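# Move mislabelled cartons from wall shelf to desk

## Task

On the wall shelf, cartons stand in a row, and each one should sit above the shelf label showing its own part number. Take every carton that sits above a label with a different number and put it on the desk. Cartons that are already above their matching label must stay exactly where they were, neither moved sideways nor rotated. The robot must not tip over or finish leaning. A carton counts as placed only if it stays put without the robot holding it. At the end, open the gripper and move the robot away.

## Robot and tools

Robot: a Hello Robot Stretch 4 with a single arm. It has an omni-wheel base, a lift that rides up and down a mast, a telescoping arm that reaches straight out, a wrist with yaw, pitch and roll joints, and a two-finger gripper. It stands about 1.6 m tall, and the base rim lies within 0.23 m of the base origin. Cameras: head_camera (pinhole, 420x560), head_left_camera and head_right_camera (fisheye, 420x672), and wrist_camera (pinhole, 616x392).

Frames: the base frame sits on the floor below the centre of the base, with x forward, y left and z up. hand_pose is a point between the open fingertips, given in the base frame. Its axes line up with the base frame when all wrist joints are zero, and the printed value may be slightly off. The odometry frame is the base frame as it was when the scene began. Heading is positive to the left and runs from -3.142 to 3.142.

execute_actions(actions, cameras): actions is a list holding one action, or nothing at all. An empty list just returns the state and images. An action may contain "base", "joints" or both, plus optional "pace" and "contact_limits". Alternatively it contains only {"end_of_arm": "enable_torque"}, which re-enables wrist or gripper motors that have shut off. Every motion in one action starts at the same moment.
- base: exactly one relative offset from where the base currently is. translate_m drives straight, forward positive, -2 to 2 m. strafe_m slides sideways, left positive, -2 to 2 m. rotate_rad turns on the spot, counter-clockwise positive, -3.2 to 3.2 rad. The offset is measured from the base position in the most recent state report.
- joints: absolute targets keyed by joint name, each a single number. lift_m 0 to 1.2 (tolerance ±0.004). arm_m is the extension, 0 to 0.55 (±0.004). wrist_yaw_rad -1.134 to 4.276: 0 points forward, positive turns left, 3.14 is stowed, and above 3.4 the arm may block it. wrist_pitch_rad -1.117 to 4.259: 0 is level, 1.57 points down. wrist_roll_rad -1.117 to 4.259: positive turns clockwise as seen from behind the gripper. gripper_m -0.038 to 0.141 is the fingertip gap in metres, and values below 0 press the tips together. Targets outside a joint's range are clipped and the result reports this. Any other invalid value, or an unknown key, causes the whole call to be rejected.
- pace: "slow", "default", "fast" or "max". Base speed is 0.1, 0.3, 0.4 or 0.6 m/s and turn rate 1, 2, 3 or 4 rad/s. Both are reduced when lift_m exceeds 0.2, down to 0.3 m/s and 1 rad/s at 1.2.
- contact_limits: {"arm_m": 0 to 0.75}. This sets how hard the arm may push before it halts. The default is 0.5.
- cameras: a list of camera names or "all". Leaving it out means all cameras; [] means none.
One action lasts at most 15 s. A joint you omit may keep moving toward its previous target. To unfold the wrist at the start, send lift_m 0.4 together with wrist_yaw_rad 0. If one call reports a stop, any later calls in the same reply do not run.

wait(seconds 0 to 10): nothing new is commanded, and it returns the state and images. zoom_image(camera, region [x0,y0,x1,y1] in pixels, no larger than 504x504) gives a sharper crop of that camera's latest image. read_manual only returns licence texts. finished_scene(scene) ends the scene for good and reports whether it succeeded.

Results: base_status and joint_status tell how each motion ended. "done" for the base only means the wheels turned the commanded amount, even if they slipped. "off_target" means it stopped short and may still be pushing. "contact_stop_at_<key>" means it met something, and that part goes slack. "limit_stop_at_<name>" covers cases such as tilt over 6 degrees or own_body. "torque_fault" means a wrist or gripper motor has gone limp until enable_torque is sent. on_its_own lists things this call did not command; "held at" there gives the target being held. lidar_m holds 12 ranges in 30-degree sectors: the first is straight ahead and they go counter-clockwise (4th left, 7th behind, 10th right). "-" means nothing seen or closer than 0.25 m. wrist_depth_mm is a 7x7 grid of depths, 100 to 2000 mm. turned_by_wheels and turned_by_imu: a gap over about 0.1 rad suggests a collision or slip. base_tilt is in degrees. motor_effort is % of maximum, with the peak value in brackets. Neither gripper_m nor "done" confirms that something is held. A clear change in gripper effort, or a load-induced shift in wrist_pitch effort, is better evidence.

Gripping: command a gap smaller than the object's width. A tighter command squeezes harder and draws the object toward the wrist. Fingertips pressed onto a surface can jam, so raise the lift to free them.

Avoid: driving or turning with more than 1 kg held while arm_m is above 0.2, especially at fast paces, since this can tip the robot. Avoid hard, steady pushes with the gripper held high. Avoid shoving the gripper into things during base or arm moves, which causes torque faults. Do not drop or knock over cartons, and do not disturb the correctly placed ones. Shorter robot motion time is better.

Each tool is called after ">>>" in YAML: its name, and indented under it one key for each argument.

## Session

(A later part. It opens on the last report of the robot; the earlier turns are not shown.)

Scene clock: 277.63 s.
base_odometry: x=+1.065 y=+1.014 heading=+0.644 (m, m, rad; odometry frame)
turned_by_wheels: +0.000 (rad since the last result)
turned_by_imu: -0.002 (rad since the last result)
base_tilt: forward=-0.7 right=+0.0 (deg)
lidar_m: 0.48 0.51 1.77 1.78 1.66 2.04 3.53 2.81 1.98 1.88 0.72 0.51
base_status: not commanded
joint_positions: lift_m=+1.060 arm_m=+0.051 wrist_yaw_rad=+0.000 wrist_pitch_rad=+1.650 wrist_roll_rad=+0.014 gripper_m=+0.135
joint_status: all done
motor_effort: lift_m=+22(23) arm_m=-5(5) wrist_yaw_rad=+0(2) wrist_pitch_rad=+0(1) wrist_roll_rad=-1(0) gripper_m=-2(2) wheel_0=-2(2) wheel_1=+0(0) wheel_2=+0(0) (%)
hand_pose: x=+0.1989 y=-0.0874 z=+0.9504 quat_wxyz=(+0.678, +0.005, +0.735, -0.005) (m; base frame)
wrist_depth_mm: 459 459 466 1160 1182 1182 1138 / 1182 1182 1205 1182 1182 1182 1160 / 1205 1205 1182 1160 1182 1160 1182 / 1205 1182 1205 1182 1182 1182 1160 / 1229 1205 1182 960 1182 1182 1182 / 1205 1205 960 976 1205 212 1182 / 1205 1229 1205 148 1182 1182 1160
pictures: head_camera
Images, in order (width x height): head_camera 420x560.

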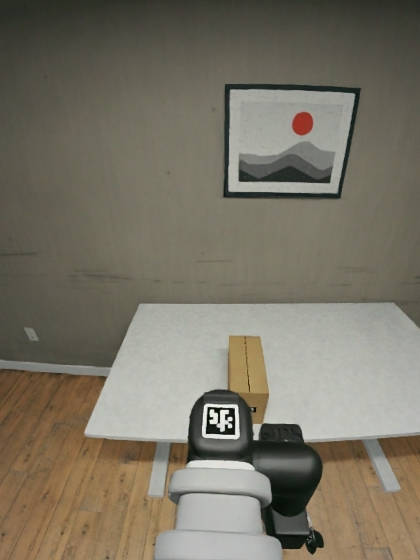

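>>> execute_actions:
  actions:
    - {"base": {"rotate_rad": -2.986}, "joints": {"lift_m": 0.42}, "pace": "max"}
  cameras: ["head_camera"]

>>> execute_actions:
  actions:
    - {"base": {"translate_m": 2.0}, "joints": {"wrist_pitch_rad": 0.05, "lift_m": 0.6, "arm_m": 0.2}, "pace": "max"}
  cameras: ["head_camera", "wrist_camera"]

Scene clock: 295.77 s.
base_odometry: x=+1.065 y=+1.014 heading=-2.342 (m, m, rad; odometry frame)
turned_by_wheels: -2.986 (rad since the last result)
turned_by_imu: -2.967 (rad since the last result)
base_tilt: forward=-0.6 right=+0.0 (deg)
lidar_m: 3.19 2.46 1.93 1.89 0.61 0.48 0.48 0.54 1.83 1.80 1.63 2.33
base_status: done
joint_positions: lift_m=+0.420 arm_m=+0.051 wrist_yaw_rad=+0.000 wrist_pitch_rad=+1.650 wrist_roll_rad=+0.014 gripper_m=+0.135
joint_status: all done
motor_effort: lift_m=+17(16) arm_m=-5(5) wrist_yaw_rad=+0(0) wrist_pitch_rad=+1(1) wrist_roll_rad=-1(0) gripper_m=+1(2) wheel_0=+0(6) wheel_1=+1(5) wheel_2=-1(6) (%)
hand_pose: x=+0.1990 y=-0.0874 z=+0.3108 quat_wxyz=(+0.679, +0.005, +0.734, -0.005) (m; base frame)
wrist_depth_mm: 539 539 539 539 535 535 530 / 544 544 539 535 535 535 530 / 544 544 535 535 535 530 530 / 544 544 539 535 535 535 530 / 544 544 539 539 535 535 535 / 549 544 324 324 379 212 535 / 549 327 324 148 325 535 535
pictures: head_camera
Images, in order (width x height): head_camera 420x560.

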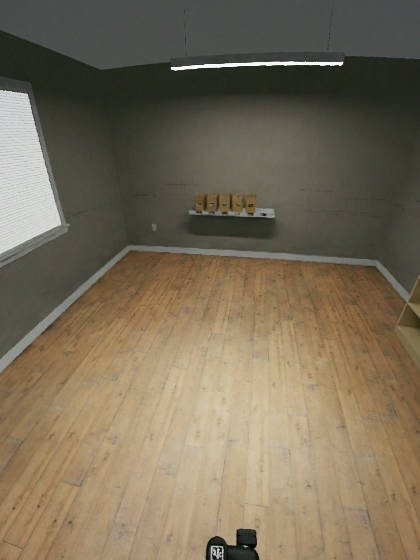

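Scene clock: 301.07 s.
base_odometry: x=-0.330 y=-0.420 heading=-2.342 (m, m, rad; odometry frame)
turned_by_wheels: +0.000 (rad since the last result)
turned_by_imu: -0.005 (rad since the last result)
base_tilt: forward=-0.6 right=-0.1 (deg)
lidar_m: 1.19 1.30 1.72 1.68 1.86 2.58 3.30 2.62 1.69 1.65 1.89 1.22
base_status: done
joint_positions: lift_m=+0.600 arm_m=+0.199 wrist_yaw_rad=+0.000 wrist_pitch_rad=+0.052 wrist_roll_rad=+0.014 gripper_m=+0.135
joint_status: all done
motor_effort: lift_m=+20(24) arm_m=+4(6) wrist_yaw_rad=-2(1) wrist_pitch_rad=-7(10) wrist_roll_rad=-1(0) gripper_m=-2(2) wheel_0=+0(1) wheel_1=-1(8) wheel_2=+0(13) (%)
hand_pose: x=+0.6582 y=-0.0874 z=+0.7630 quat_wxyz=(+1.000, +0.007, +0.026, +0.000) (m; base frame)
wrist_depth_mm: 1160 1118 1098 1060 1025 991 976 / 1160 1138 1098 1060 1025 1008 976 / 1160 1138 1078 1060 1042 991 976 / 1160 891 831 809 768 1008 991 / 1160 842 831 798 778 768 960 / 1160 1138 1078 1060 1025 212 976 / 1160 1118 1078 148 1025 976 960
pictures: head_camera, wrist_camera
Images, in order (width x height): head_camera 420x560, wrist_camera 616x392.

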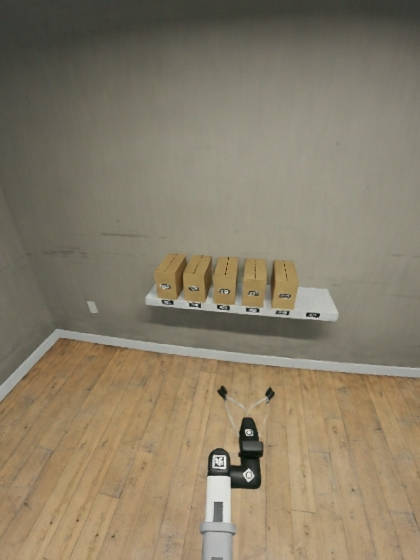

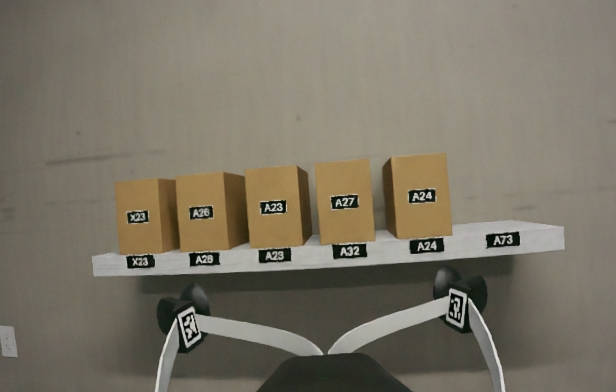

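>>> zoom_image:
  camera: "wrist_camera"
  region: [110, 190, 300, 280]

Region (110, 190, 300, 280) of wrist_camera's 616x392 image, scaled by 2.653; it fills the top 239 rows of this view, and the rest is white.

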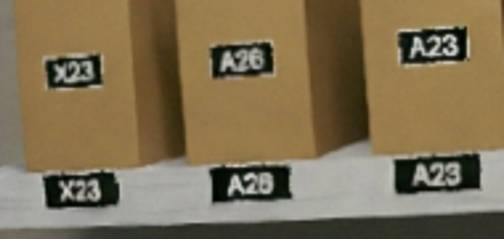

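>>> execute_actions:
  actions:
    - {"base": {"translate_m": 0.53}, "joints": {"wrist_yaw_rad": 0.45, "arm_m": 0.0}, "pace": "fast"}
  cameras: ["head_camera", "wrist_camera"]

Scene clock: 324.93 s.
base_odometry: x=-0.699 y=-0.800 heading=-2.343 (m, m, rad; odometry frame)
turned_by_wheels: +0.000 (rad since the last result)
turned_by_imu: -0.004 (rad since the last result)
base_tilt: forward=-0.7 right=+0.0 (deg)
lidar_m: 0.67 0.74 1.52 1.61 1.76 2.68 3.85 2.25 1.80 2.08 1.21 0.65
base_status: done
joint_positions: lift_m=+0.600 arm_m=+0.001 wrist_yaw_rad=+0.450 wrist_pitch_rad=+0.052 wrist_roll_rad=+0.014 gripper_m=+0.135
joint_status: all done
motor_effort: lift_m=+20(20) arm_m=-5(5) wrist_yaw_rad=+0(6) wrist_pitch_rad=-6(6) wrist_roll_rad=-1(1) gripper_m=-2(2) wheel_0=-1(11) wheel_1=+0(6) wheel_2=-1(11) (%)
hand_pose: x=+0.4692 y=+0.0466 z=+0.7631 quat_wxyz=(+0.974, +0.001, +0.027, +0.223) (m; base frame)
wrist_depth_mm: 1464 1182 946 798 691 603 549 / 1430 1182 946 798 699 609 549 / 1430 1205 960 768 504 404 349 / 1430 1182 603 508 439 410 351 / 1430 1205 603 512 439 397 353 / 1430 1229 559 544 439 212 351 / 1430 1255 960 148 699 615 559
pictures: head_camera, wrist_camera
Images, in order (width x height): head_camera 420x560, wrist_camera 616x392.

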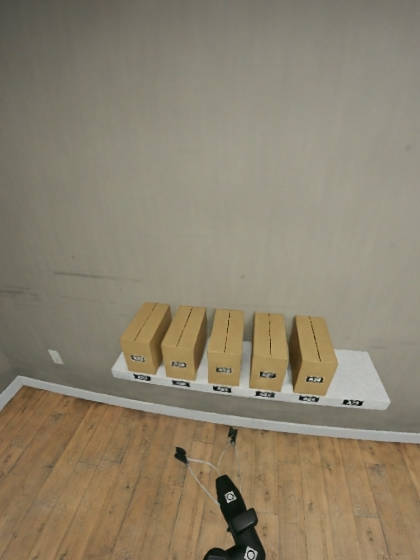

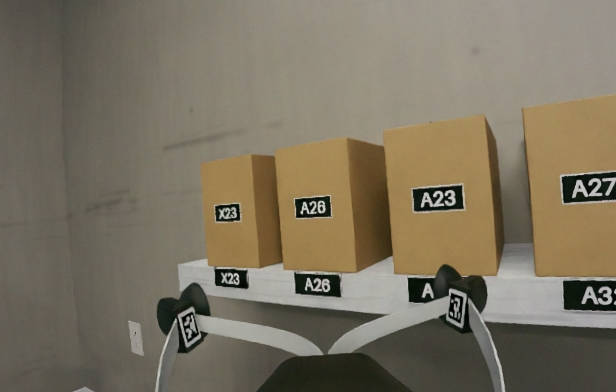

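>>> zoom_image:
  camera: "wrist_camera"
  region: [200, 180, 370, 300]

Region (200, 180, 370, 300) of wrist_camera's 616x392 image, scaled by 2.965; it fills the top 356 rows of this view, and the rest is white.

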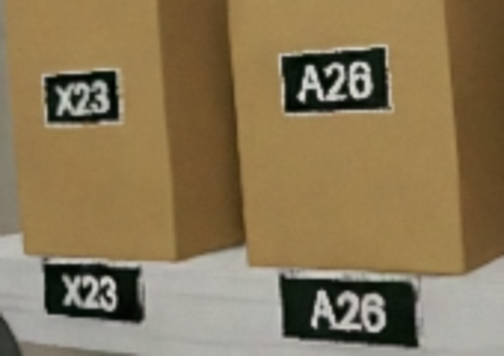

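>>> execute_actions:
  actions:
    - {"base": {"rotate_rad": -0.105}, "joints": {"wrist_yaw_rad": 0, "wrist_pitch_rad": 1.65, "lift_m": 1.08, "gripper_m": 0.128, "arm_m": 0.15}, "pace": "fast"}
  cameras: ["head_camera", "wrist_camera"]

Scene clock: 336.87 s.
base_odometry: x=-0.699 y=-0.800 heading=-2.448 (m, m, rad; odometry frame)
turned_by_wheels: -0.105 (rad since the last result)
turned_by_imu: -0.106 (rad since the last result)
base_tilt: forward=-0.7 right=+0.0 (deg)
lidar_m: 0.65 0.69 1.37 1.61 1.71 2.38 3.92 2.43 1.79 2.00 1.31 0.70
base_status: done
joint_positions: lift_m=+1.080 arm_m=+0.149 wrist_yaw_rad=+0.000 wrist_pitch_rad=+1.650 wrist_roll_rad=+0.014 gripper_m=+0.128
joint_status: all done
motor_effort: lift_m=+22(25) arm_m=+5(6) wrist_yaw_rad=+0(8) wrist_pitch_rad=+1(4) wrist_roll_rad=-1(1) gripper_m=+0(3) wheel_0=+0(8) wheel_1=-1(5) wheel_2=+0(6) (%)
hand_pose: x=+0.2973 y=-0.0874 z=+0.9704 quat_wxyz=(+0.679, +0.005, +0.734, -0.005) (m; base frame)
wrist_depth_mm: 1098 1138 1205 1205 1182 1182 1182 / 1229 1205 1205 1205 1182 1205 1182 / 1205 1205 1229 1205 1205 1182 1182 / 1229 1205 1205 1229 1205 1205 1182 / 1205 1205 1205 1182 1182 1182 1182 / 1229 1205 991 976 1205 1182 1182 / 1255 1229 1205 150 1205 1205 1182
pictures: head_camera, wrist_camera
Images, in order (width x height): head_camera 420x560, wrist_camera 616x392.

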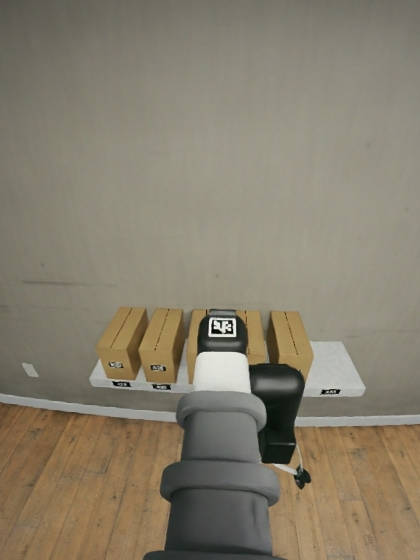

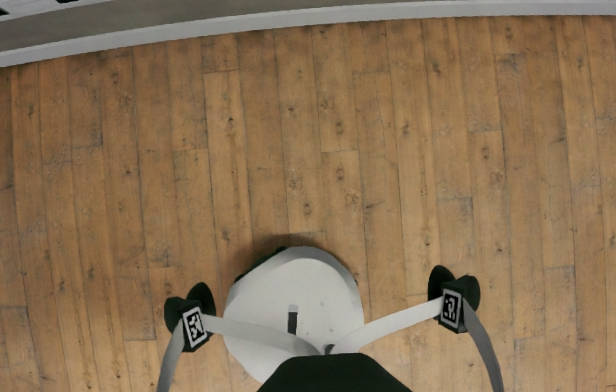

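>>> execute_actions:
  actions:
    - {"base": {"translate_m": 0.13}, "joints": {"arm_m": 0.5}, "contact_limits": {"arm_m": 0.15}}
  cameras: ["wrist_camera"]

Scene clock: 343.97 s.
base_odometry: x=-0.799 y=-0.883 heading=-2.448 (m, m, rad; odometry frame)
turned_by_wheels: +0.000 (rad since the last result)
turned_by_imu: -0.002 (rad since the last result)
base_tilt: forward=-0.7 right=-0.1 (deg)
lidar_m: 0.53 0.57 1.16 1.61 1.69 2.34 4.09 2.44 1.82 2.09 0.76 0.57
base_status: done
joint_positions: lift_m=+1.080 arm_m=+0.499 wrist_yaw_rad=+0.000 wrist_pitch_rad=+1.650 wrist_roll_rad=+0.014 gripper_m=+0.128
joint_status: all done
motor_effort: lift_m=+22(22) arm_m=+5(5) wrist_yaw_rad=+0(2) wrist_pitch_rad=+1(1) wrist_roll_rad=-1(0) gripper_m=+0(0) wheel_0=+1(2) wheel_1=+0(4) wheel_2=+2(8) (%)
contact_limits: arm_m 0.15
hand_pose: x=+0.6473 y=-0.0874 z=+0.9704 quat_wxyz=(+0.679, +0.005, +0.734, -0.005) (m; base frame)
wrist_depth_mm: 187 192 206 218 225 231 - / 253 277 281 279 283 278 277 / 283 282 300 279 281 278 277 / 307 282 315 279 279 279 278 / 301 283 298 282 281 279 278 / 310 285 282 282 279 278 278 / 317 285 293 150 281 289 279
pictures: wrist_camera
Images, in order (width x height): wrist_camera 616x392.

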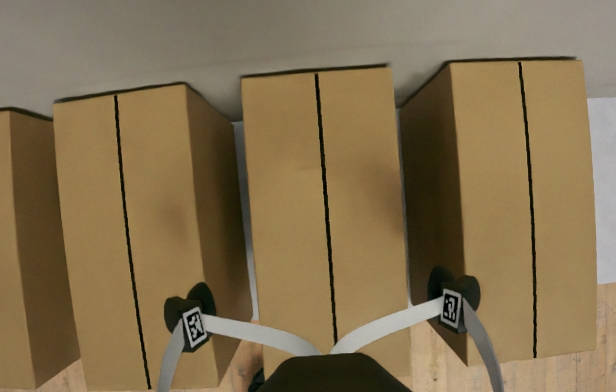

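>>> execute_actions:
  actions:
    - {"base": {"strafe_m": -0.008}, "joints": {"arm_m": 0.53, "lift_m": 1.05}, "contact_limits": {"arm_m": 0.15}}
  cameras: ["wrist_camera"]

>>> zoom_image:
  camera: "wrist_camera"
  region: [140, 240, 500, 392]

Scene clock: 358.40 s.
base_odometry: x=-0.804 y=-0.877 heading=-2.447 (m, m, rad; odometry frame)
turned_by_wheels: +0.000 (rad since the last result)
turned_by_imu: -0.002 (rad since the last result)
base_tilt: forward=-0.7 right=-0.1 (deg)
lidar_m: 0.53 0.57 1.17 1.63 1.71 2.37 4.09 2.42 1.81 2.08 0.78 0.57
base_status: done
joint_positions: lift_m=+1.050 arm_m=+0.529 wrist_yaw_rad=+0.000 wrist_pitch_rad=+1.650 wrist_roll_rad=+0.014 gripper_m=+0.128
joint_status: all done
motor_effort: lift_m=+16(21) arm_m=+5(5) wrist_yaw_rad=-1(0) wrist_pitch_rad=+0(1) wrist_roll_rad=-1(1) gripper_m=-2(2) wheel_0=-2(11) wheel_1=+1(6) wheel_2=+1(1) (%)
contact_limits: arm_m 0.15
hand_pose: x=+0.6773 y=-0.0874 z=+0.9409 quat_wxyz=(+0.679, +0.005, +0.734, -0.005) (m; base frame)
wrist_depth_mm: 130 133 143 151 157 160 - / 176 191 210 225 240 248 248 / 253 253 286 250 251 249 249 / 254 253 277 251 251 249 249 / 255 253 293 251 251 250 249 / 255 254 253 252 251 250 249 / 254 254 263 150 252 250 -
pictures: wrist_camera
Images, in order (width x height): wrist_camera 616x392.

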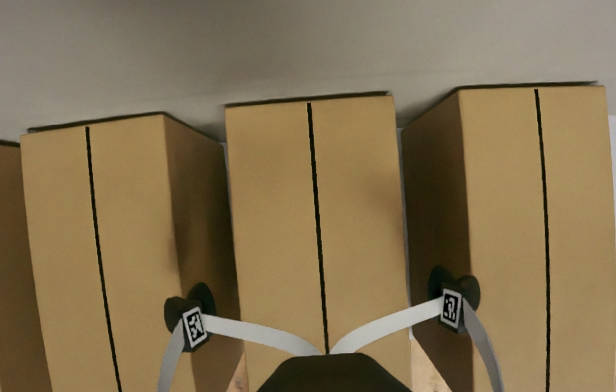

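Region (140, 240, 500, 392) of wrist_camera's 616x392 image, scaled by 1.400; it fills the top 213 rows of this view, and the rest is white.

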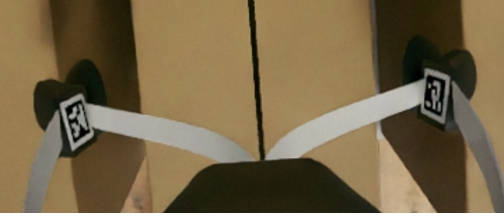

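>>> zoom_image:
  camera: "wrist_camera"
  region: [150, 260, 260, 350]

>>> zoom_image:
  camera: "wrist_camera"
  region: [390, 245, 500, 335]

Region (150, 260, 260, 350) of wrist_camera's 616x392 image, scaled by 4.582; it fills the top 412 rows of this view, and the rest is white.

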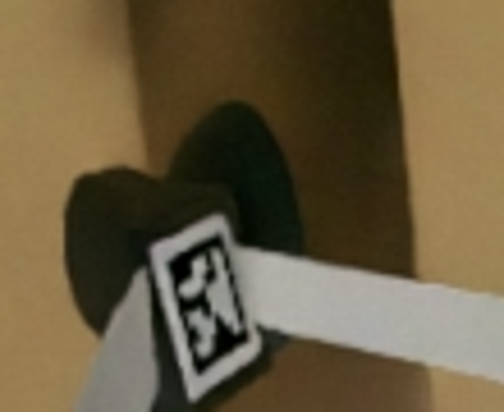

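Region (390, 245, 500, 335) of wrist_camera's 616x392 image, scaled by 4.582; it fills the top 412 rows of this view, and the rest is white.

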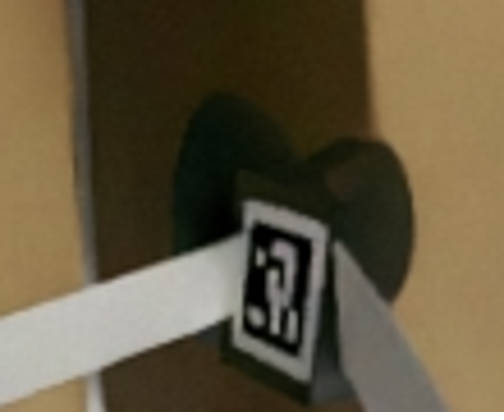

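>>> execute_actions:
  actions:
    - {"base": {"strafe_m": -0.0045}, "joints": {"lift_m": 1.035}, "pace": "slow"}
  cameras: ["wrist_camera"]

>>> zoom_image:
  camera: "wrist_camera"
  region: [150, 260, 260, 350]

>>> zoom_image:
  camera: "wrist_camera"
  region: [390, 245, 500, 335]

Scene clock: 393.97 s.
base_odometry: x=-0.807 y=-0.873 heading=-2.448 (m, m, rad; odometry frame)
turned_by_wheels: +0.000 (rad since the last result)
turned_by_imu: -0.002 (rad since the last result)
base_tilt: forward=-0.6 right=+0.0 (deg)
lidar_m: 0.52 0.58 1.15 1.63 1.71 2.41 4.11 2.41 1.80 2.06 1.12 0.58
base_status: done
joint_positions: lift_m=+1.035 arm_m=+0.529 wrist_yaw_rad=+0.000 wrist_pitch_rad=+1.650 wrist_roll_rad=+0.014 gripper_m=+0.128
joint_status: all done
motor_effort: lift_m=+16(20) arm_m=+5(5) wrist_yaw_rad=+1(1) wrist_pitch_rad=+1(1) wrist_roll_rad=-1(1) gripper_m=-1(1) wheel_0=+1(1) wheel_1=-2(5) wheel_2=+0(0) (%)
hand_pose: x=+0.6773 y=-0.0874 z=+0.9259 quat_wxyz=(+0.679, +0.005, +0.734, -0.005) (m; base frame)
wrist_depth_mm: 129 133 143 151 157 160 - / 176 191 209 225 235 233 233 / 237 237 236 236 236 234 234 / 239 238 237 236 235 235 233 / 238 238 277 236 235 236 234 / 240 239 237 237 236 234 234 / 239 239 250 150 237 236 -
pictures: wrist_camera
Images, in order (width x height): wrist_camera 616x392.

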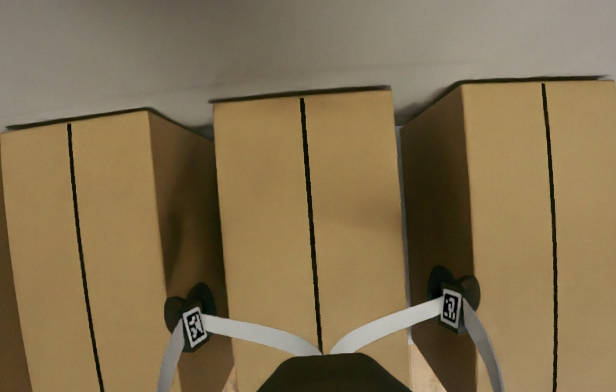

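Region (150, 260, 260, 350) of wrist_camera's 616x392 image, scaled by 4.582; it fills the top 412 rows of this view, and the rest is white.

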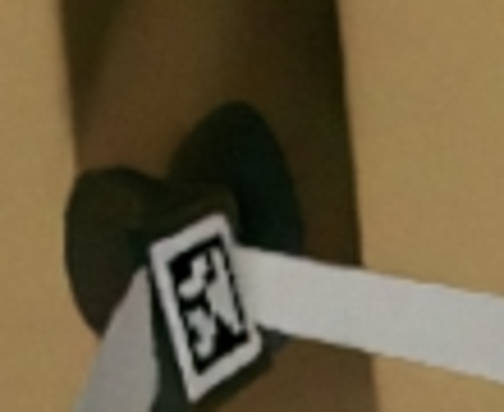

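Region (390, 245, 500, 335) of wrist_camera's 616x392 image, scaled by 4.582; it fills the top 412 rows of this view, and the rest is white.

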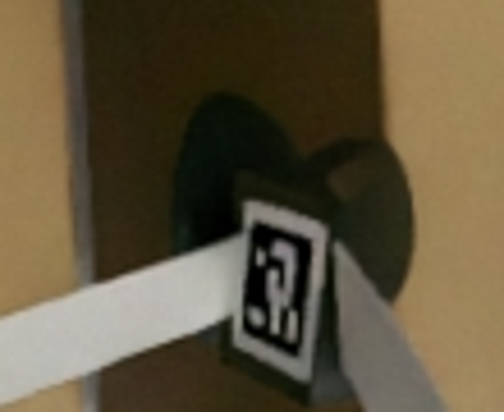

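>>> execute_actions:
  actions:
    - {"joints": {"lift_m": 1.02}, "pace": "slow"}
  cameras: ["wrist_camera"]

>>> zoom_image:
  camera: "wrist_camera"
  region: [140, 240, 500, 392]

Scene clock: 401.13 s.
base_odometry: x=-0.807 y=-0.873 heading=-2.448 (m, m, rad; odometry frame)
turned_by_wheels: +0.000 (rad since the last result)
turned_by_imu: -0.002 (rad since the last result)
base_tilt: forward=-0.7 right=-0.1 (deg)
lidar_m: 0.53 0.56 1.18 1.62 1.72 2.38 4.10 2.41 1.81 2.09 1.11 0.56
base_status: not commanded
joint_positions: lift_m=+1.020 arm_m=+0.529 wrist_yaw_rad=+0.000 wrist_pitch_rad=+1.650 wrist_roll_rad=+0.014 gripper_m=+0.128
joint_status: all done
motor_effort: lift_m=+16(15) arm_m=+5(5) wrist_yaw_rad=-1(2) wrist_pitch_rad=+0(1) wrist_roll_rad=-1(1) gripper_m=+0(1) wheel_0=+1(1) wheel_1=-3(3) wheel_2=+0(0) (%)
hand_pose: x=+0.6773 y=-0.0874 z=+0.9109 quat_wxyz=(+0.679, +0.005, +0.734, -0.005) (m; base frame)
wrist_depth_mm: 129 133 143 151 157 160 - / 175 191 209 220 220 218 218 / 223 223 221 220 220 219 219 / 223 224 221 221 221 220 220 / 224 223 222 221 221 220 220 / 224 223 222 221 221 220 220 / 225 224 223 150 221 221 -
pictures: wrist_camera
Images, in order (width x height): wrist_camera 616x392.

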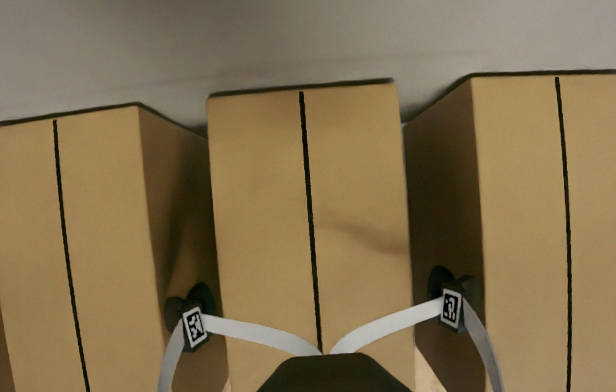

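Region (140, 240, 500, 392) of wrist_camera's 616x392 image, scaled by 1.400; it fills the top 213 rows of this view, and the rest is white.

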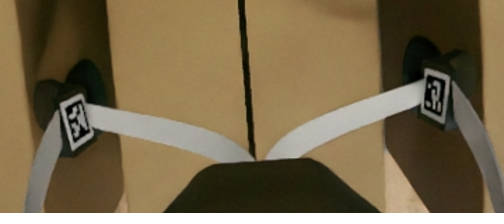

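Both fingertips are inside the gaps. Continue down.

>>> execute_actions:
  actions:
    - {"joints": {"lift_m": 1.0}, "pace": "slow"}
  cameras: ["wrist_camera"]

Scene clock: 405.70 s.
base_odometry: x=-0.807 y=-0.873 heading=-2.448 (m, m, rad; odometry frame)
turned_by_wheels: +0.000 (rad since the last result)
turned_by_imu: -0.002 (rad since the last result)
base_tilt: forward=-0.6 right=+0.0 (deg)
lidar_m: 0.54 0.55 1.15 1.63 1.70 2.41 4.07 2.39 1.79 2.08 1.13 0.56
base_status: not commanded
joint_positions: lift_m=+1.000 arm_m=+0.529 wrist_yaw_rad=+0.000 wrist_pitch_rad=+1.650 wrist_roll_rad=+0.014 gripper_m=+0.128
joint_status: all done
motor_effort: lift_m=+16(16) arm_m=+5(5) wrist_yaw_rad=+0(1) wrist_pitch_rad=+1(1) wrist_roll_rad=-1(1) gripper_m=-1(1) wheel_0=+1(1) wheel_1=-2(2) wheel_2=+0(0) (%)
hand_pose: x=+0.6773 y=-0.0874 z=+0.8909 quat_wxyz=(+0.679, +0.005, +0.734, -0.005) (m; base frame)
wrist_depth_mm: 129 134 143 151 156 160 - / 175 191 201 200 200 201 198 / 203 211 202 201 200 209 198 / 203 205 202 201 200 214 198 / 204 203 202 201 200 219 199 / 204 204 202 201 200 200 200 / 204 204 203 150 202 214 -
pictures: wrist_camera
Images, in order (width x height): wrist_camera 616x392.

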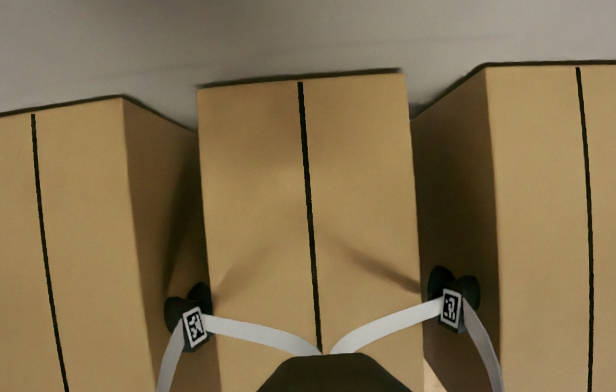

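>>> execute_actions:
  actions:
    - {"joints": {"gripper_m": 0.07}}
  cameras: ["wrist_camera"]

>>> execute_actions:
  actions:
    - {"joints": {"lift_m": 1.05}}
  cameras: ["wrist_camera"]

Scene clock: 410.07 s.
base_odometry: x=-0.807 y=-0.873 heading=-2.448 (m, m, rad; odometry frame)
turned_by_wheels: +0.000 (rad since the last result)
turned_by_imu: -0.002 (rad since the last result)
base_tilt: forward=-0.7 right=+0.0 (deg)
lidar_m: 0.52 0.59 1.16 1.62 1.69 2.37 4.10 2.43 1.82 2.07 1.13 0.58
base_status: not commanded
joint_positions: lift_m=+1.000 arm_m=+0.529 wrist_yaw_rad=+0.000 wrist_pitch_rad=+1.650 wrist_roll_rad=+0.014 gripper_m=+0.070
joint_status: all done
motor_effort: lift_m=+16(16) arm_m=+5(5) wrist_yaw_rad=-1(0) wrist_pitch_rad=+1(1) wrist_roll_rad=-1(1) gripper_m=-23(20) wheel_0=+1(1) wheel_1=-3(3) wheel_2=+1(0) (%)
hand_pose: x=+0.6773 y=-0.0874 z=+0.8909 quat_wxyz=(+0.679, +0.005, +0.734, -0.005) (m; base frame)
wrist_depth_mm: 130 134 143 151 157 160 - / 176 192 187 186 186 203 198 / 202 211 187 186 185 208 198 / 202 206 187 186 186 215 198 / 204 202 187 187 186 219 199 / 203 203 187 187 186 187 199 / 204 204 187 187 186 224 -
pictures: wrist_camera
Images, in order (width x height): wrist_camera 616x392.

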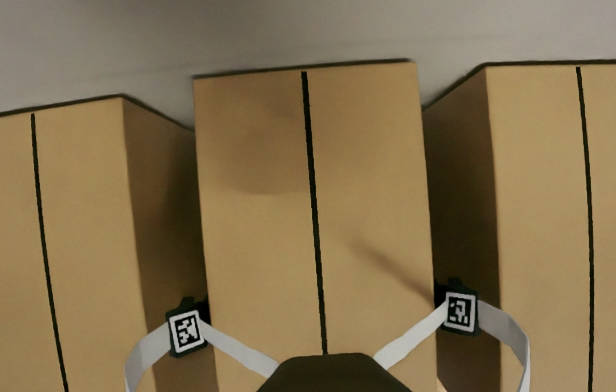

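Scene clock: 411.17 s.
base_odometry: x=-0.807 y=-0.873 heading=-2.448 (m, m, rad; odometry frame)
turned_by_wheels: +0.000 (rad since the last result)
turned_by_imu: +0.000 (rad since the last result)
base_tilt: forward=-0.6 right=+0.0 (deg)
lidar_m: 0.53 0.57 1.18 1.62 1.71 2.37 4.06 2.39 1.81 2.09 1.15 0.56
base_status: not commanded
joint_positions: lift_m=+1.050 arm_m=+0.529 wrist_yaw_rad=+0.000 wrist_pitch_rad=+1.650 wrist_roll_rad=+0.014 gripper_m=+0.070
joint_status: all done
motor_effort: lift_m=+23(26) arm_m=+5(5) wrist_yaw_rad=-1(1) wrist_pitch_rad=+1(0) wrist_roll_rad=-2(1) gripper_m=-19(20) wheel_0=+1(1) wheel_1=-2(2) wheel_2=+0(0) (%)
hand_pose: x=+0.6773 y=-0.0874 z=+0.9403 quat_wxyz=(+0.679, +0.005, +0.734, -0.005) (m; base frame)
wrist_depth_mm: 129 134 143 151 157 161 - / 176 192 186 186 186 247 246 / 252 252 187 186 185 248 247 / 253 253 187 187 186 248 247 / 254 252 187 186 186 249 248 / 254 253 187 187 186 187 249 / 254 254 188 187 186 249 -
pictures: wrist_camera
Images, in order (width x height): wrist_camera 616x392.

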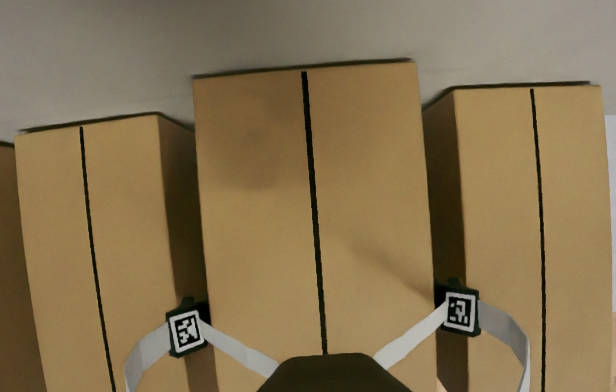

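>>> execute_actions:
  actions:
    - {"joints": {"arm_m": 0.1}, "pace": "fast"}
  cameras: ["head_camera"]

>>> execute_actions:
  actions:
    - {"base": {"rotate_rad": -3.14}, "joints": {"lift_m": 0.55}, "pace": "max"}
  cameras: ["head_camera"]

Scene clock: 418.23 s.
base_odometry: x=-0.807 y=-0.873 heading=-2.448 (m, m, rad; odometry frame)
turned_by_wheels: +0.000 (rad since the last result)
turned_by_imu: -0.002 (rad since the last result)
base_tilt: forward=-0.6 right=+0.1 (deg)
lidar_m: 0.25 0.56 1.15 1.61 1.68 2.37 4.09 2.36 1.82 2.09 1.13 0.31
base_status: not commanded
joint_positions: lift_m=+1.050 arm_m=+0.101 wrist_yaw_rad=+0.000 wrist_pitch_rad=+1.650 wrist_roll_rad=+0.014 gripper_m=+0.070
joint_status: all done
motor_effort: lift_m=+23(23) arm_m=-5(7) wrist_yaw_rad=+0(0) wrist_pitch_rad=+0(2) wrist_roll_rad=-1(1) gripper_m=-21(21) wheel_0=+1(1) wheel_1=-2(2) wheel_2=+0(1) (%)
hand_pose: x=+0.2488 y=-0.0874 z=+0.9403 quat_wxyz=(+0.678, +0.005, +0.735, -0.005) (m; base frame)
wrist_depth_mm: 449 466 1060 1098 1118 1138 1160 / 1182 1182 187 186 186 1160 1160 / 1182 1182 186 186 185 1160 1160 / 1182 1182 187 186 186 1182 1160 / 1182 1182 187 186 186 1182 1160 / 1182 1182 187 187 186 187 1160 / 1182 1182 187 186 186 1160 1160
pictures: head_camera
Images, in order (width x height): head_camera 420x560.

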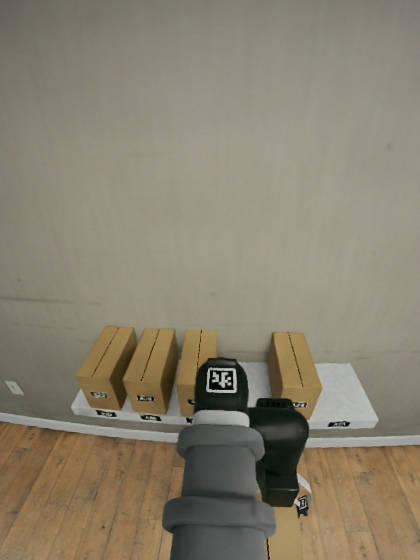

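Scene clock: 421.67 s.
base_odometry: x=-0.807 y=-0.873 heading=+0.696 (m, m, rad; odometry frame)
turned_by_wheels: -3.140 (rad since the last result)
turned_by_imu: -3.118 (rad since the last result)
base_tilt: forward=-0.7 right=+0.0 (deg)
lidar_m: 3.14 2.48 1.83 2.10 1.18 0.59 0.54 0.55 1.15 1.63 1.67 0.36
base_status: done
joint_positions: lift_m=+0.550 arm_m=+0.101 wrist_yaw_rad=+0.000 wrist_pitch_rad=+1.650 wrist_roll_rad=+0.014 gripper_m=+0.070
joint_status: all done
motor_effort: lift_m=+18(21) arm_m=-5(5) wrist_yaw_rad=+1(0) wrist_pitch_rad=+1(1) wrist_roll_rad=-1(1) gripper_m=-21(23) wheel_0=+0(3) wheel_1=-1(6) wheel_2=+0(5) (%)
hand_pose: x=+0.2490 y=-0.0874 z=+0.4407 quat_wxyz=(+0.679, +0.005, +0.734, -0.005) (m; base frame)
wrist_depth_mm: 668 676 668 661 661 654 661 / 676 668 187 186 185 668 661 / 676 668 187 186 185 668 668 / 676 676 187 187 186 661 668 / 676 676 187 187 186 661 661 / 676 676 187 186 186 187 661 / 676 462 187 186 186 668 661
pictures: head_camera
Images, in order (width x height): head_camera 420x560.

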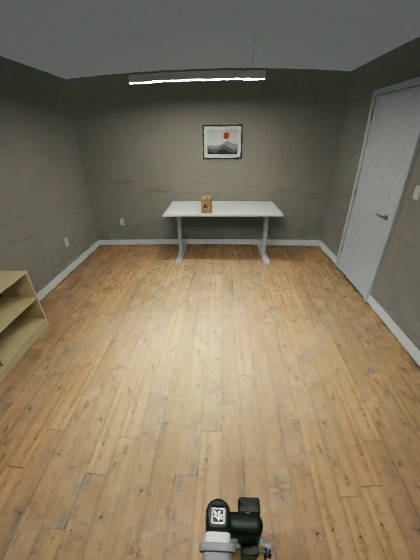

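>>> execute_actions:
  actions:
    - {"base": {"translate_m": 2.0}, "pace": "max"}
  cameras: ["head_camera"]

Scene clock: 429.63 s.
base_odometry: x=+0.728 y=+0.408 heading=+0.695 (m, m, rad; odometry frame)
turned_by_wheels: +0.000 (rad since the last result)
turned_by_imu: -0.007 (rad since the last result)
base_tilt: forward=-0.8 right=+0.0 (deg)
lidar_m: 1.08 1.18 2.20 1.76 1.82 2.98 2.81 2.31 1.70 1.59 1.62 0.34
base_status: done
joint_positions: lift_m=+0.550 arm_m=+0.101 wrist_yaw_rad=+0.000 wrist_pitch_rad=+1.650 wrist_roll_rad=+0.014 gripper_m=+0.070
joint_status: not commanded
motor_effort: lift_m=+18(18) arm_m=-5(5) wrist_yaw_rad=+0(1) wrist_pitch_rad=+1(1) wrist_roll_rad=-1(1) gripper_m=-19(20) wheel_0=-1(7) wheel_1=-1(6) wheel_2=-1(12) (%)
hand_pose: x=+0.2490 y=-0.0874 z=+0.4407 quat_wxyz=(+0.679, +0.005, +0.734, -0.005) (m; base frame)
wrist_depth_mm: 676 668 676 661 661 661 654 / 676 676 187 186 185 668 661 / 668 676 186 186 185 661 654 / 676 668 187 186 186 661 668 / 676 676 188 186 186 661 661 / 676 668 187 187 186 187 661 / 683 462 187 187 186 661 661
pictures: head_camera
Images, in order (width x height): head_camera 420x560.

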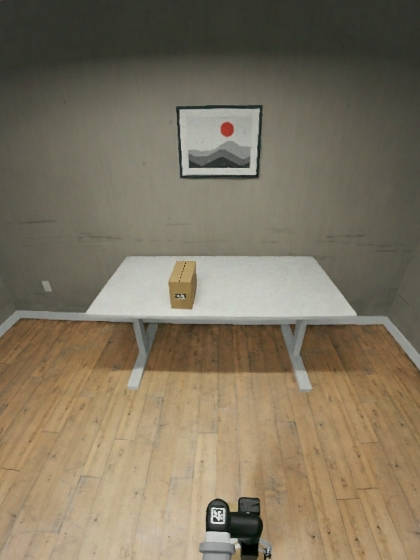

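>>> execute_actions:
  actions:
    - {"base": {"translate_m": 0.63}, "joints": {"lift_m": 1.03}, "pace": "max"}
  cameras: []

>>> execute_actions:
  actions:
    - {"joints": {"arm_m": 0.52}, "pace": "fast", "contact_limits": {"arm_m": 0.2}}
  cameras: ["head_camera", "wrist_camera"]

Scene clock: 439.30 s.
base_odometry: x=+1.212 y=+0.812 heading=+0.695 (m, m, rad; odometry frame)
turned_by_wheels: +0.000 (rad since the last result)
turned_by_imu: -0.003 (rad since the last result)
base_tilt: forward=-0.8 right=+0.1 (deg)
lidar_m: 0.25 0.52 0.72 2.11 1.91 2.46 3.49 2.31 1.68 1.54 0.74 0.36
base_status: done
joint_positions: lift_m=+1.030 arm_m=+0.101 wrist_yaw_rad=+0.000 wrist_pitch_rad=+1.650 wrist_roll_rad=+0.014 gripper_m=+0.070
joint_status: all done
motor_effort: lift_m=+21(28) arm_m=-4(5) wrist_yaw_rad=+1(1) wrist_pitch_rad=+1(2) wrist_roll_rad=+0(1) gripper_m=-19(20) wheel_0=-2(5) wheel_1=-2(6) wheel_2=+1(11) (%)
hand_pose: x=+0.2489 y=-0.0874 z=+0.9204 quat_wxyz=(+0.679, +0.005, +0.734, -0.005) (m; base frame)
wrist_depth_mm: 427 427 427 427 788 1118 1160 / 1118 1182 187 186 185 1138 1160 / 1182 1160 187 186 185 1138 1118 / 1160 1160 187 186 185 1138 1138 / 1182 1182 187 186 186 1160 1138 / 1182 1160 187 186 186 187 1160 / 1160 1182 187 186 186 1160 1138
pictures: none
No camera images: the call's "cameras" was empty. Leave "cameras" out to get every camera's image.

Scene clock: 441.27 s.
base_odometry: x=+1.212 y=+0.812 heading=+0.695 (m, m, rad; odometry frame)
turned_by_wheels: +0.000 (rad since the last result)
turned_by_imu: -0.001 (rad since the last result)
base_tilt: forward=-0.7 right=+0.1 (deg)
lidar_m: 0.48 0.52 0.72 2.12 1.97 2.49 3.48 2.28 1.66 1.56 0.73 0.52
base_status: not commanded
joint_positions: lift_m=+1.030 arm_m=+0.519 wrist_yaw_rad=+0.000 wrist_pitch_rad=+1.650 wrist_roll_rad=+0.014 gripper_m=+0.070
joint_status: all done
motor_effort: lift_m=+21(21) arm_m=+5(5) wrist_yaw_rad=-1(1) wrist_pitch_rad=+1(1) wrist_roll_rad=+0(1) gripper_m=-21(21) wheel_0=-2(2) wheel_1=-2(2) wheel_2=+1(1) (%)
contact_limits: arm_m 0.2
hand_pose: x=+0.6674 y=-0.0874 z=+0.9204 quat_wxyz=(+0.679, +0.005, +0.734, -0.005) (m; base frame)
wrist_depth_mm: 424 424 424 421 421 418 418 / 427 427 187 186 186 418 418 / 427 427 187 186 186 421 418 / 334 427 187 186 186 421 418 / 327 427 187 186 186 421 421 / 319 430 188 187 186 187 421 / 319 379 188 187 186 798 1138
pictures: head_camera, wrist_camera
Images, in order (width x height): head_camera 420x560, wrist_camera 616x392.

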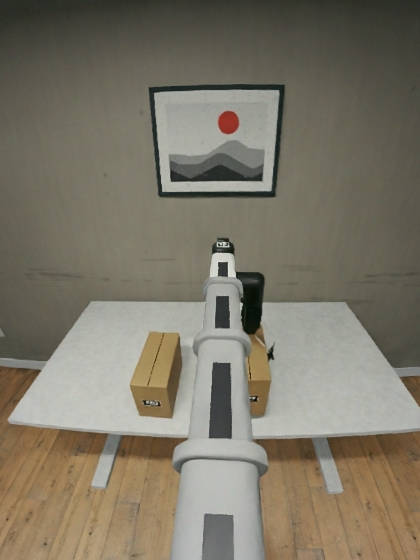

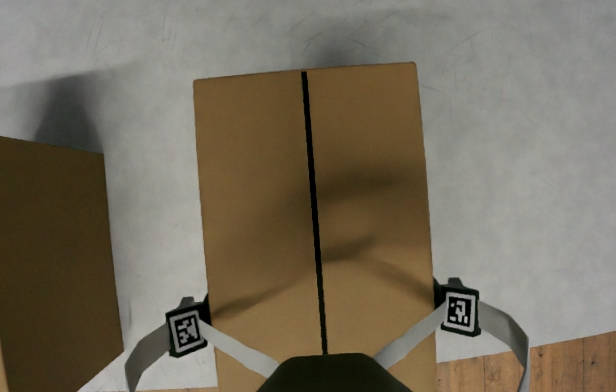

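>>> execute_actions:
  actions:
    - {"joints": {"lift_m": 0.985, "arm_m": 0.55}}
  cameras: []

>>> execute_actions:
  actions:
    - {"joints": {"gripper_m": 0.135}}
  cameras: ["wrist_camera"]

>>> execute_actions:
  actions:
    - {"joints": {"lift_m": 1.06, "arm_m": 0.05}, "pace": "fast"}
  cameras: ["head_camera"]

Scene clock: 447.70 s.
base_odometry: x=+1.212 y=+0.812 heading=+0.695 (m, m, rad; odometry frame)
turned_by_wheels: +0.000 (rad since the last result)
turned_by_imu: -0.002 (rad since the last result)
base_tilt: forward=-0.7 right=+0.0 (deg)
lidar_m: 0.49 0.51 0.68 2.10 1.95 2.49 3.52 2.30 1.68 1.57 0.73 0.54
base_status: not commanded
joint_positions: lift_m=+0.985 arm_m=+0.549 wrist_yaw_rad=+0.000 wrist_pitch_rad=+1.650 wrist_roll_rad=+0.014 gripper_m=+0.070
joint_status: all done
motor_effort: lift_m=+16(20) arm_m=+5(4) wrist_yaw_rad=+0(1) wrist_pitch_rad=+1(1) wrist_roll_rad=-1(2) gripper_m=-20(22) wheel_0=-2(2) wheel_1=-3(2) wheel_2=+1(1) (%)
hand_pose: x=+0.6970 y=-0.0874 z=+0.8759 quat_wxyz=(+0.679, +0.005, +0.734, -0.005) (m; base frame)
wrist_depth_mm: 382 382 379 377 375 375 373 / 382 382 187 186 185 375 375 / 384 382 187 186 185 377 373 / 336 382 187 186 186 377 375 / 327 384 187 186 186 377 375 / 317 384 188 187 186 187 377 / 319 377 187 186 186 379 377
pictures: none
No camera images: the call's "cameras" was empty. Leave "cameras" out to get every camera's image.

Scene clock: 449.33 s.
base_odometry: x=+1.212 y=+0.812 heading=+0.695 (m, m, rad; odometry frame)
turned_by_wheels: +0.000 (rad since the last result)
turned_by_imu: -0.001 (rad since the last result)
base_tilt: forward=-0.7 right=-0.1 (deg)
lidar_m: 0.48 0.53 0.72 2.13 1.93 2.45 3.52 2.28 1.67 1.55 0.73 0.53
base_status: not commanded
joint_positions: lift_m=+0.985 arm_m=+0.549 wrist_yaw_rad=+0.000 wrist_pitch_rad=+1.650 wrist_roll_rad=+0.014 gripper_m=+0.135
joint_status: all done
motor_effort: lift_m=+16(16) arm_m=+5(5) wrist_yaw_rad=+0(2) wrist_pitch_rad=+1(1) wrist_roll_rad=+0(1) gripper_m=-2(20) wheel_0=-2(2) wheel_1=-2(2) wheel_2=+1(1) (%)
hand_pose: x=+0.6970 y=-0.0874 z=+0.8759 quat_wxyz=(+0.679, +0.005, +0.735, -0.005) (m; base frame)
wrist_depth_mm: 382 379 377 379 375 375 375 / 382 382 379 198 198 375 373 / 384 382 199 198 198 375 375 / 336 382 200 198 198 375 377 / 327 384 200 199 198 379 377 / 319 382 200 199 199 213 377 / 319 387 200 148 198 377 377
pictures: wrist_camera
Images, in order (width x height): wrist_camera 616x392.

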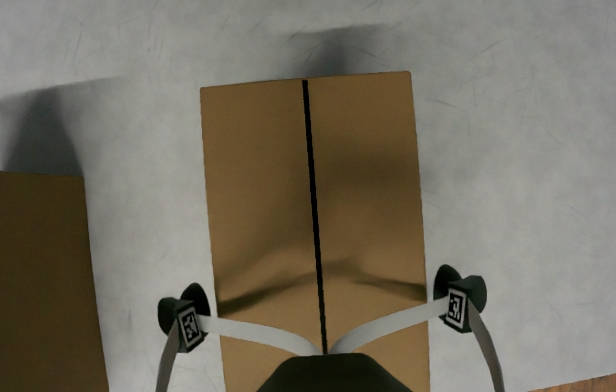

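Scene clock: 451.43 s.
base_odometry: x=+1.212 y=+0.812 heading=+0.695 (m, m, rad; odometry frame)
turned_by_wheels: +0.000 (rad since the last result)
turned_by_imu: -0.001 (rad since the last result)
base_tilt: forward=-0.8 right=+0.0 (deg)
lidar_m: 0.51 0.54 0.72 2.11 1.94 2.46 3.52 2.31 1.69 1.56 0.70 0.51
base_status: not commanded
joint_positions: lift_m=+1.060 arm_m=+0.051 wrist_yaw_rad=+0.000 wrist_pitch_rad=+1.650 wrist_roll_rad=+0.014 gripper_m=+0.135
joint_status: all done
motor_effort: lift_m=+22(24) arm_m=-5(5) wrist_yaw_rad=-1(0) wrist_pitch_rad=+0(1) wrist_roll_rad=-1(1) gripper_m=-2(0) wheel_0=-2(2) wheel_1=-3(2) wheel_2=+1(1) (%)
hand_pose: x=+0.1989 y=-0.0874 z=+0.9504 quat_wxyz=(+0.678, +0.005, +0.735, -0.005) (m; base frame)
wrist_depth_mm: 459 459 1182 1182 1160 1160 1160 / 1205 1182 1182 1182 1182 1160 1160 / 1182 1205 1205 1182 1160 1160 1160 / 1205 1205 1182 1182 1182 1160 1160 / 1182 1205 1182 976 1182 1182 1182 / 1229 1182 976 960 1182 212 1182 / 1205 1205 1205 149 1182 1182 1182
pictures: head_camera
Images, in order (width x height): head_camera 420x560.

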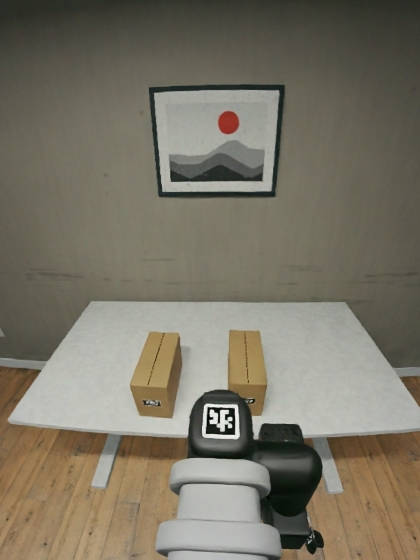

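>>> finished_scene:
  scene: 1

The scene is finished: the task was done.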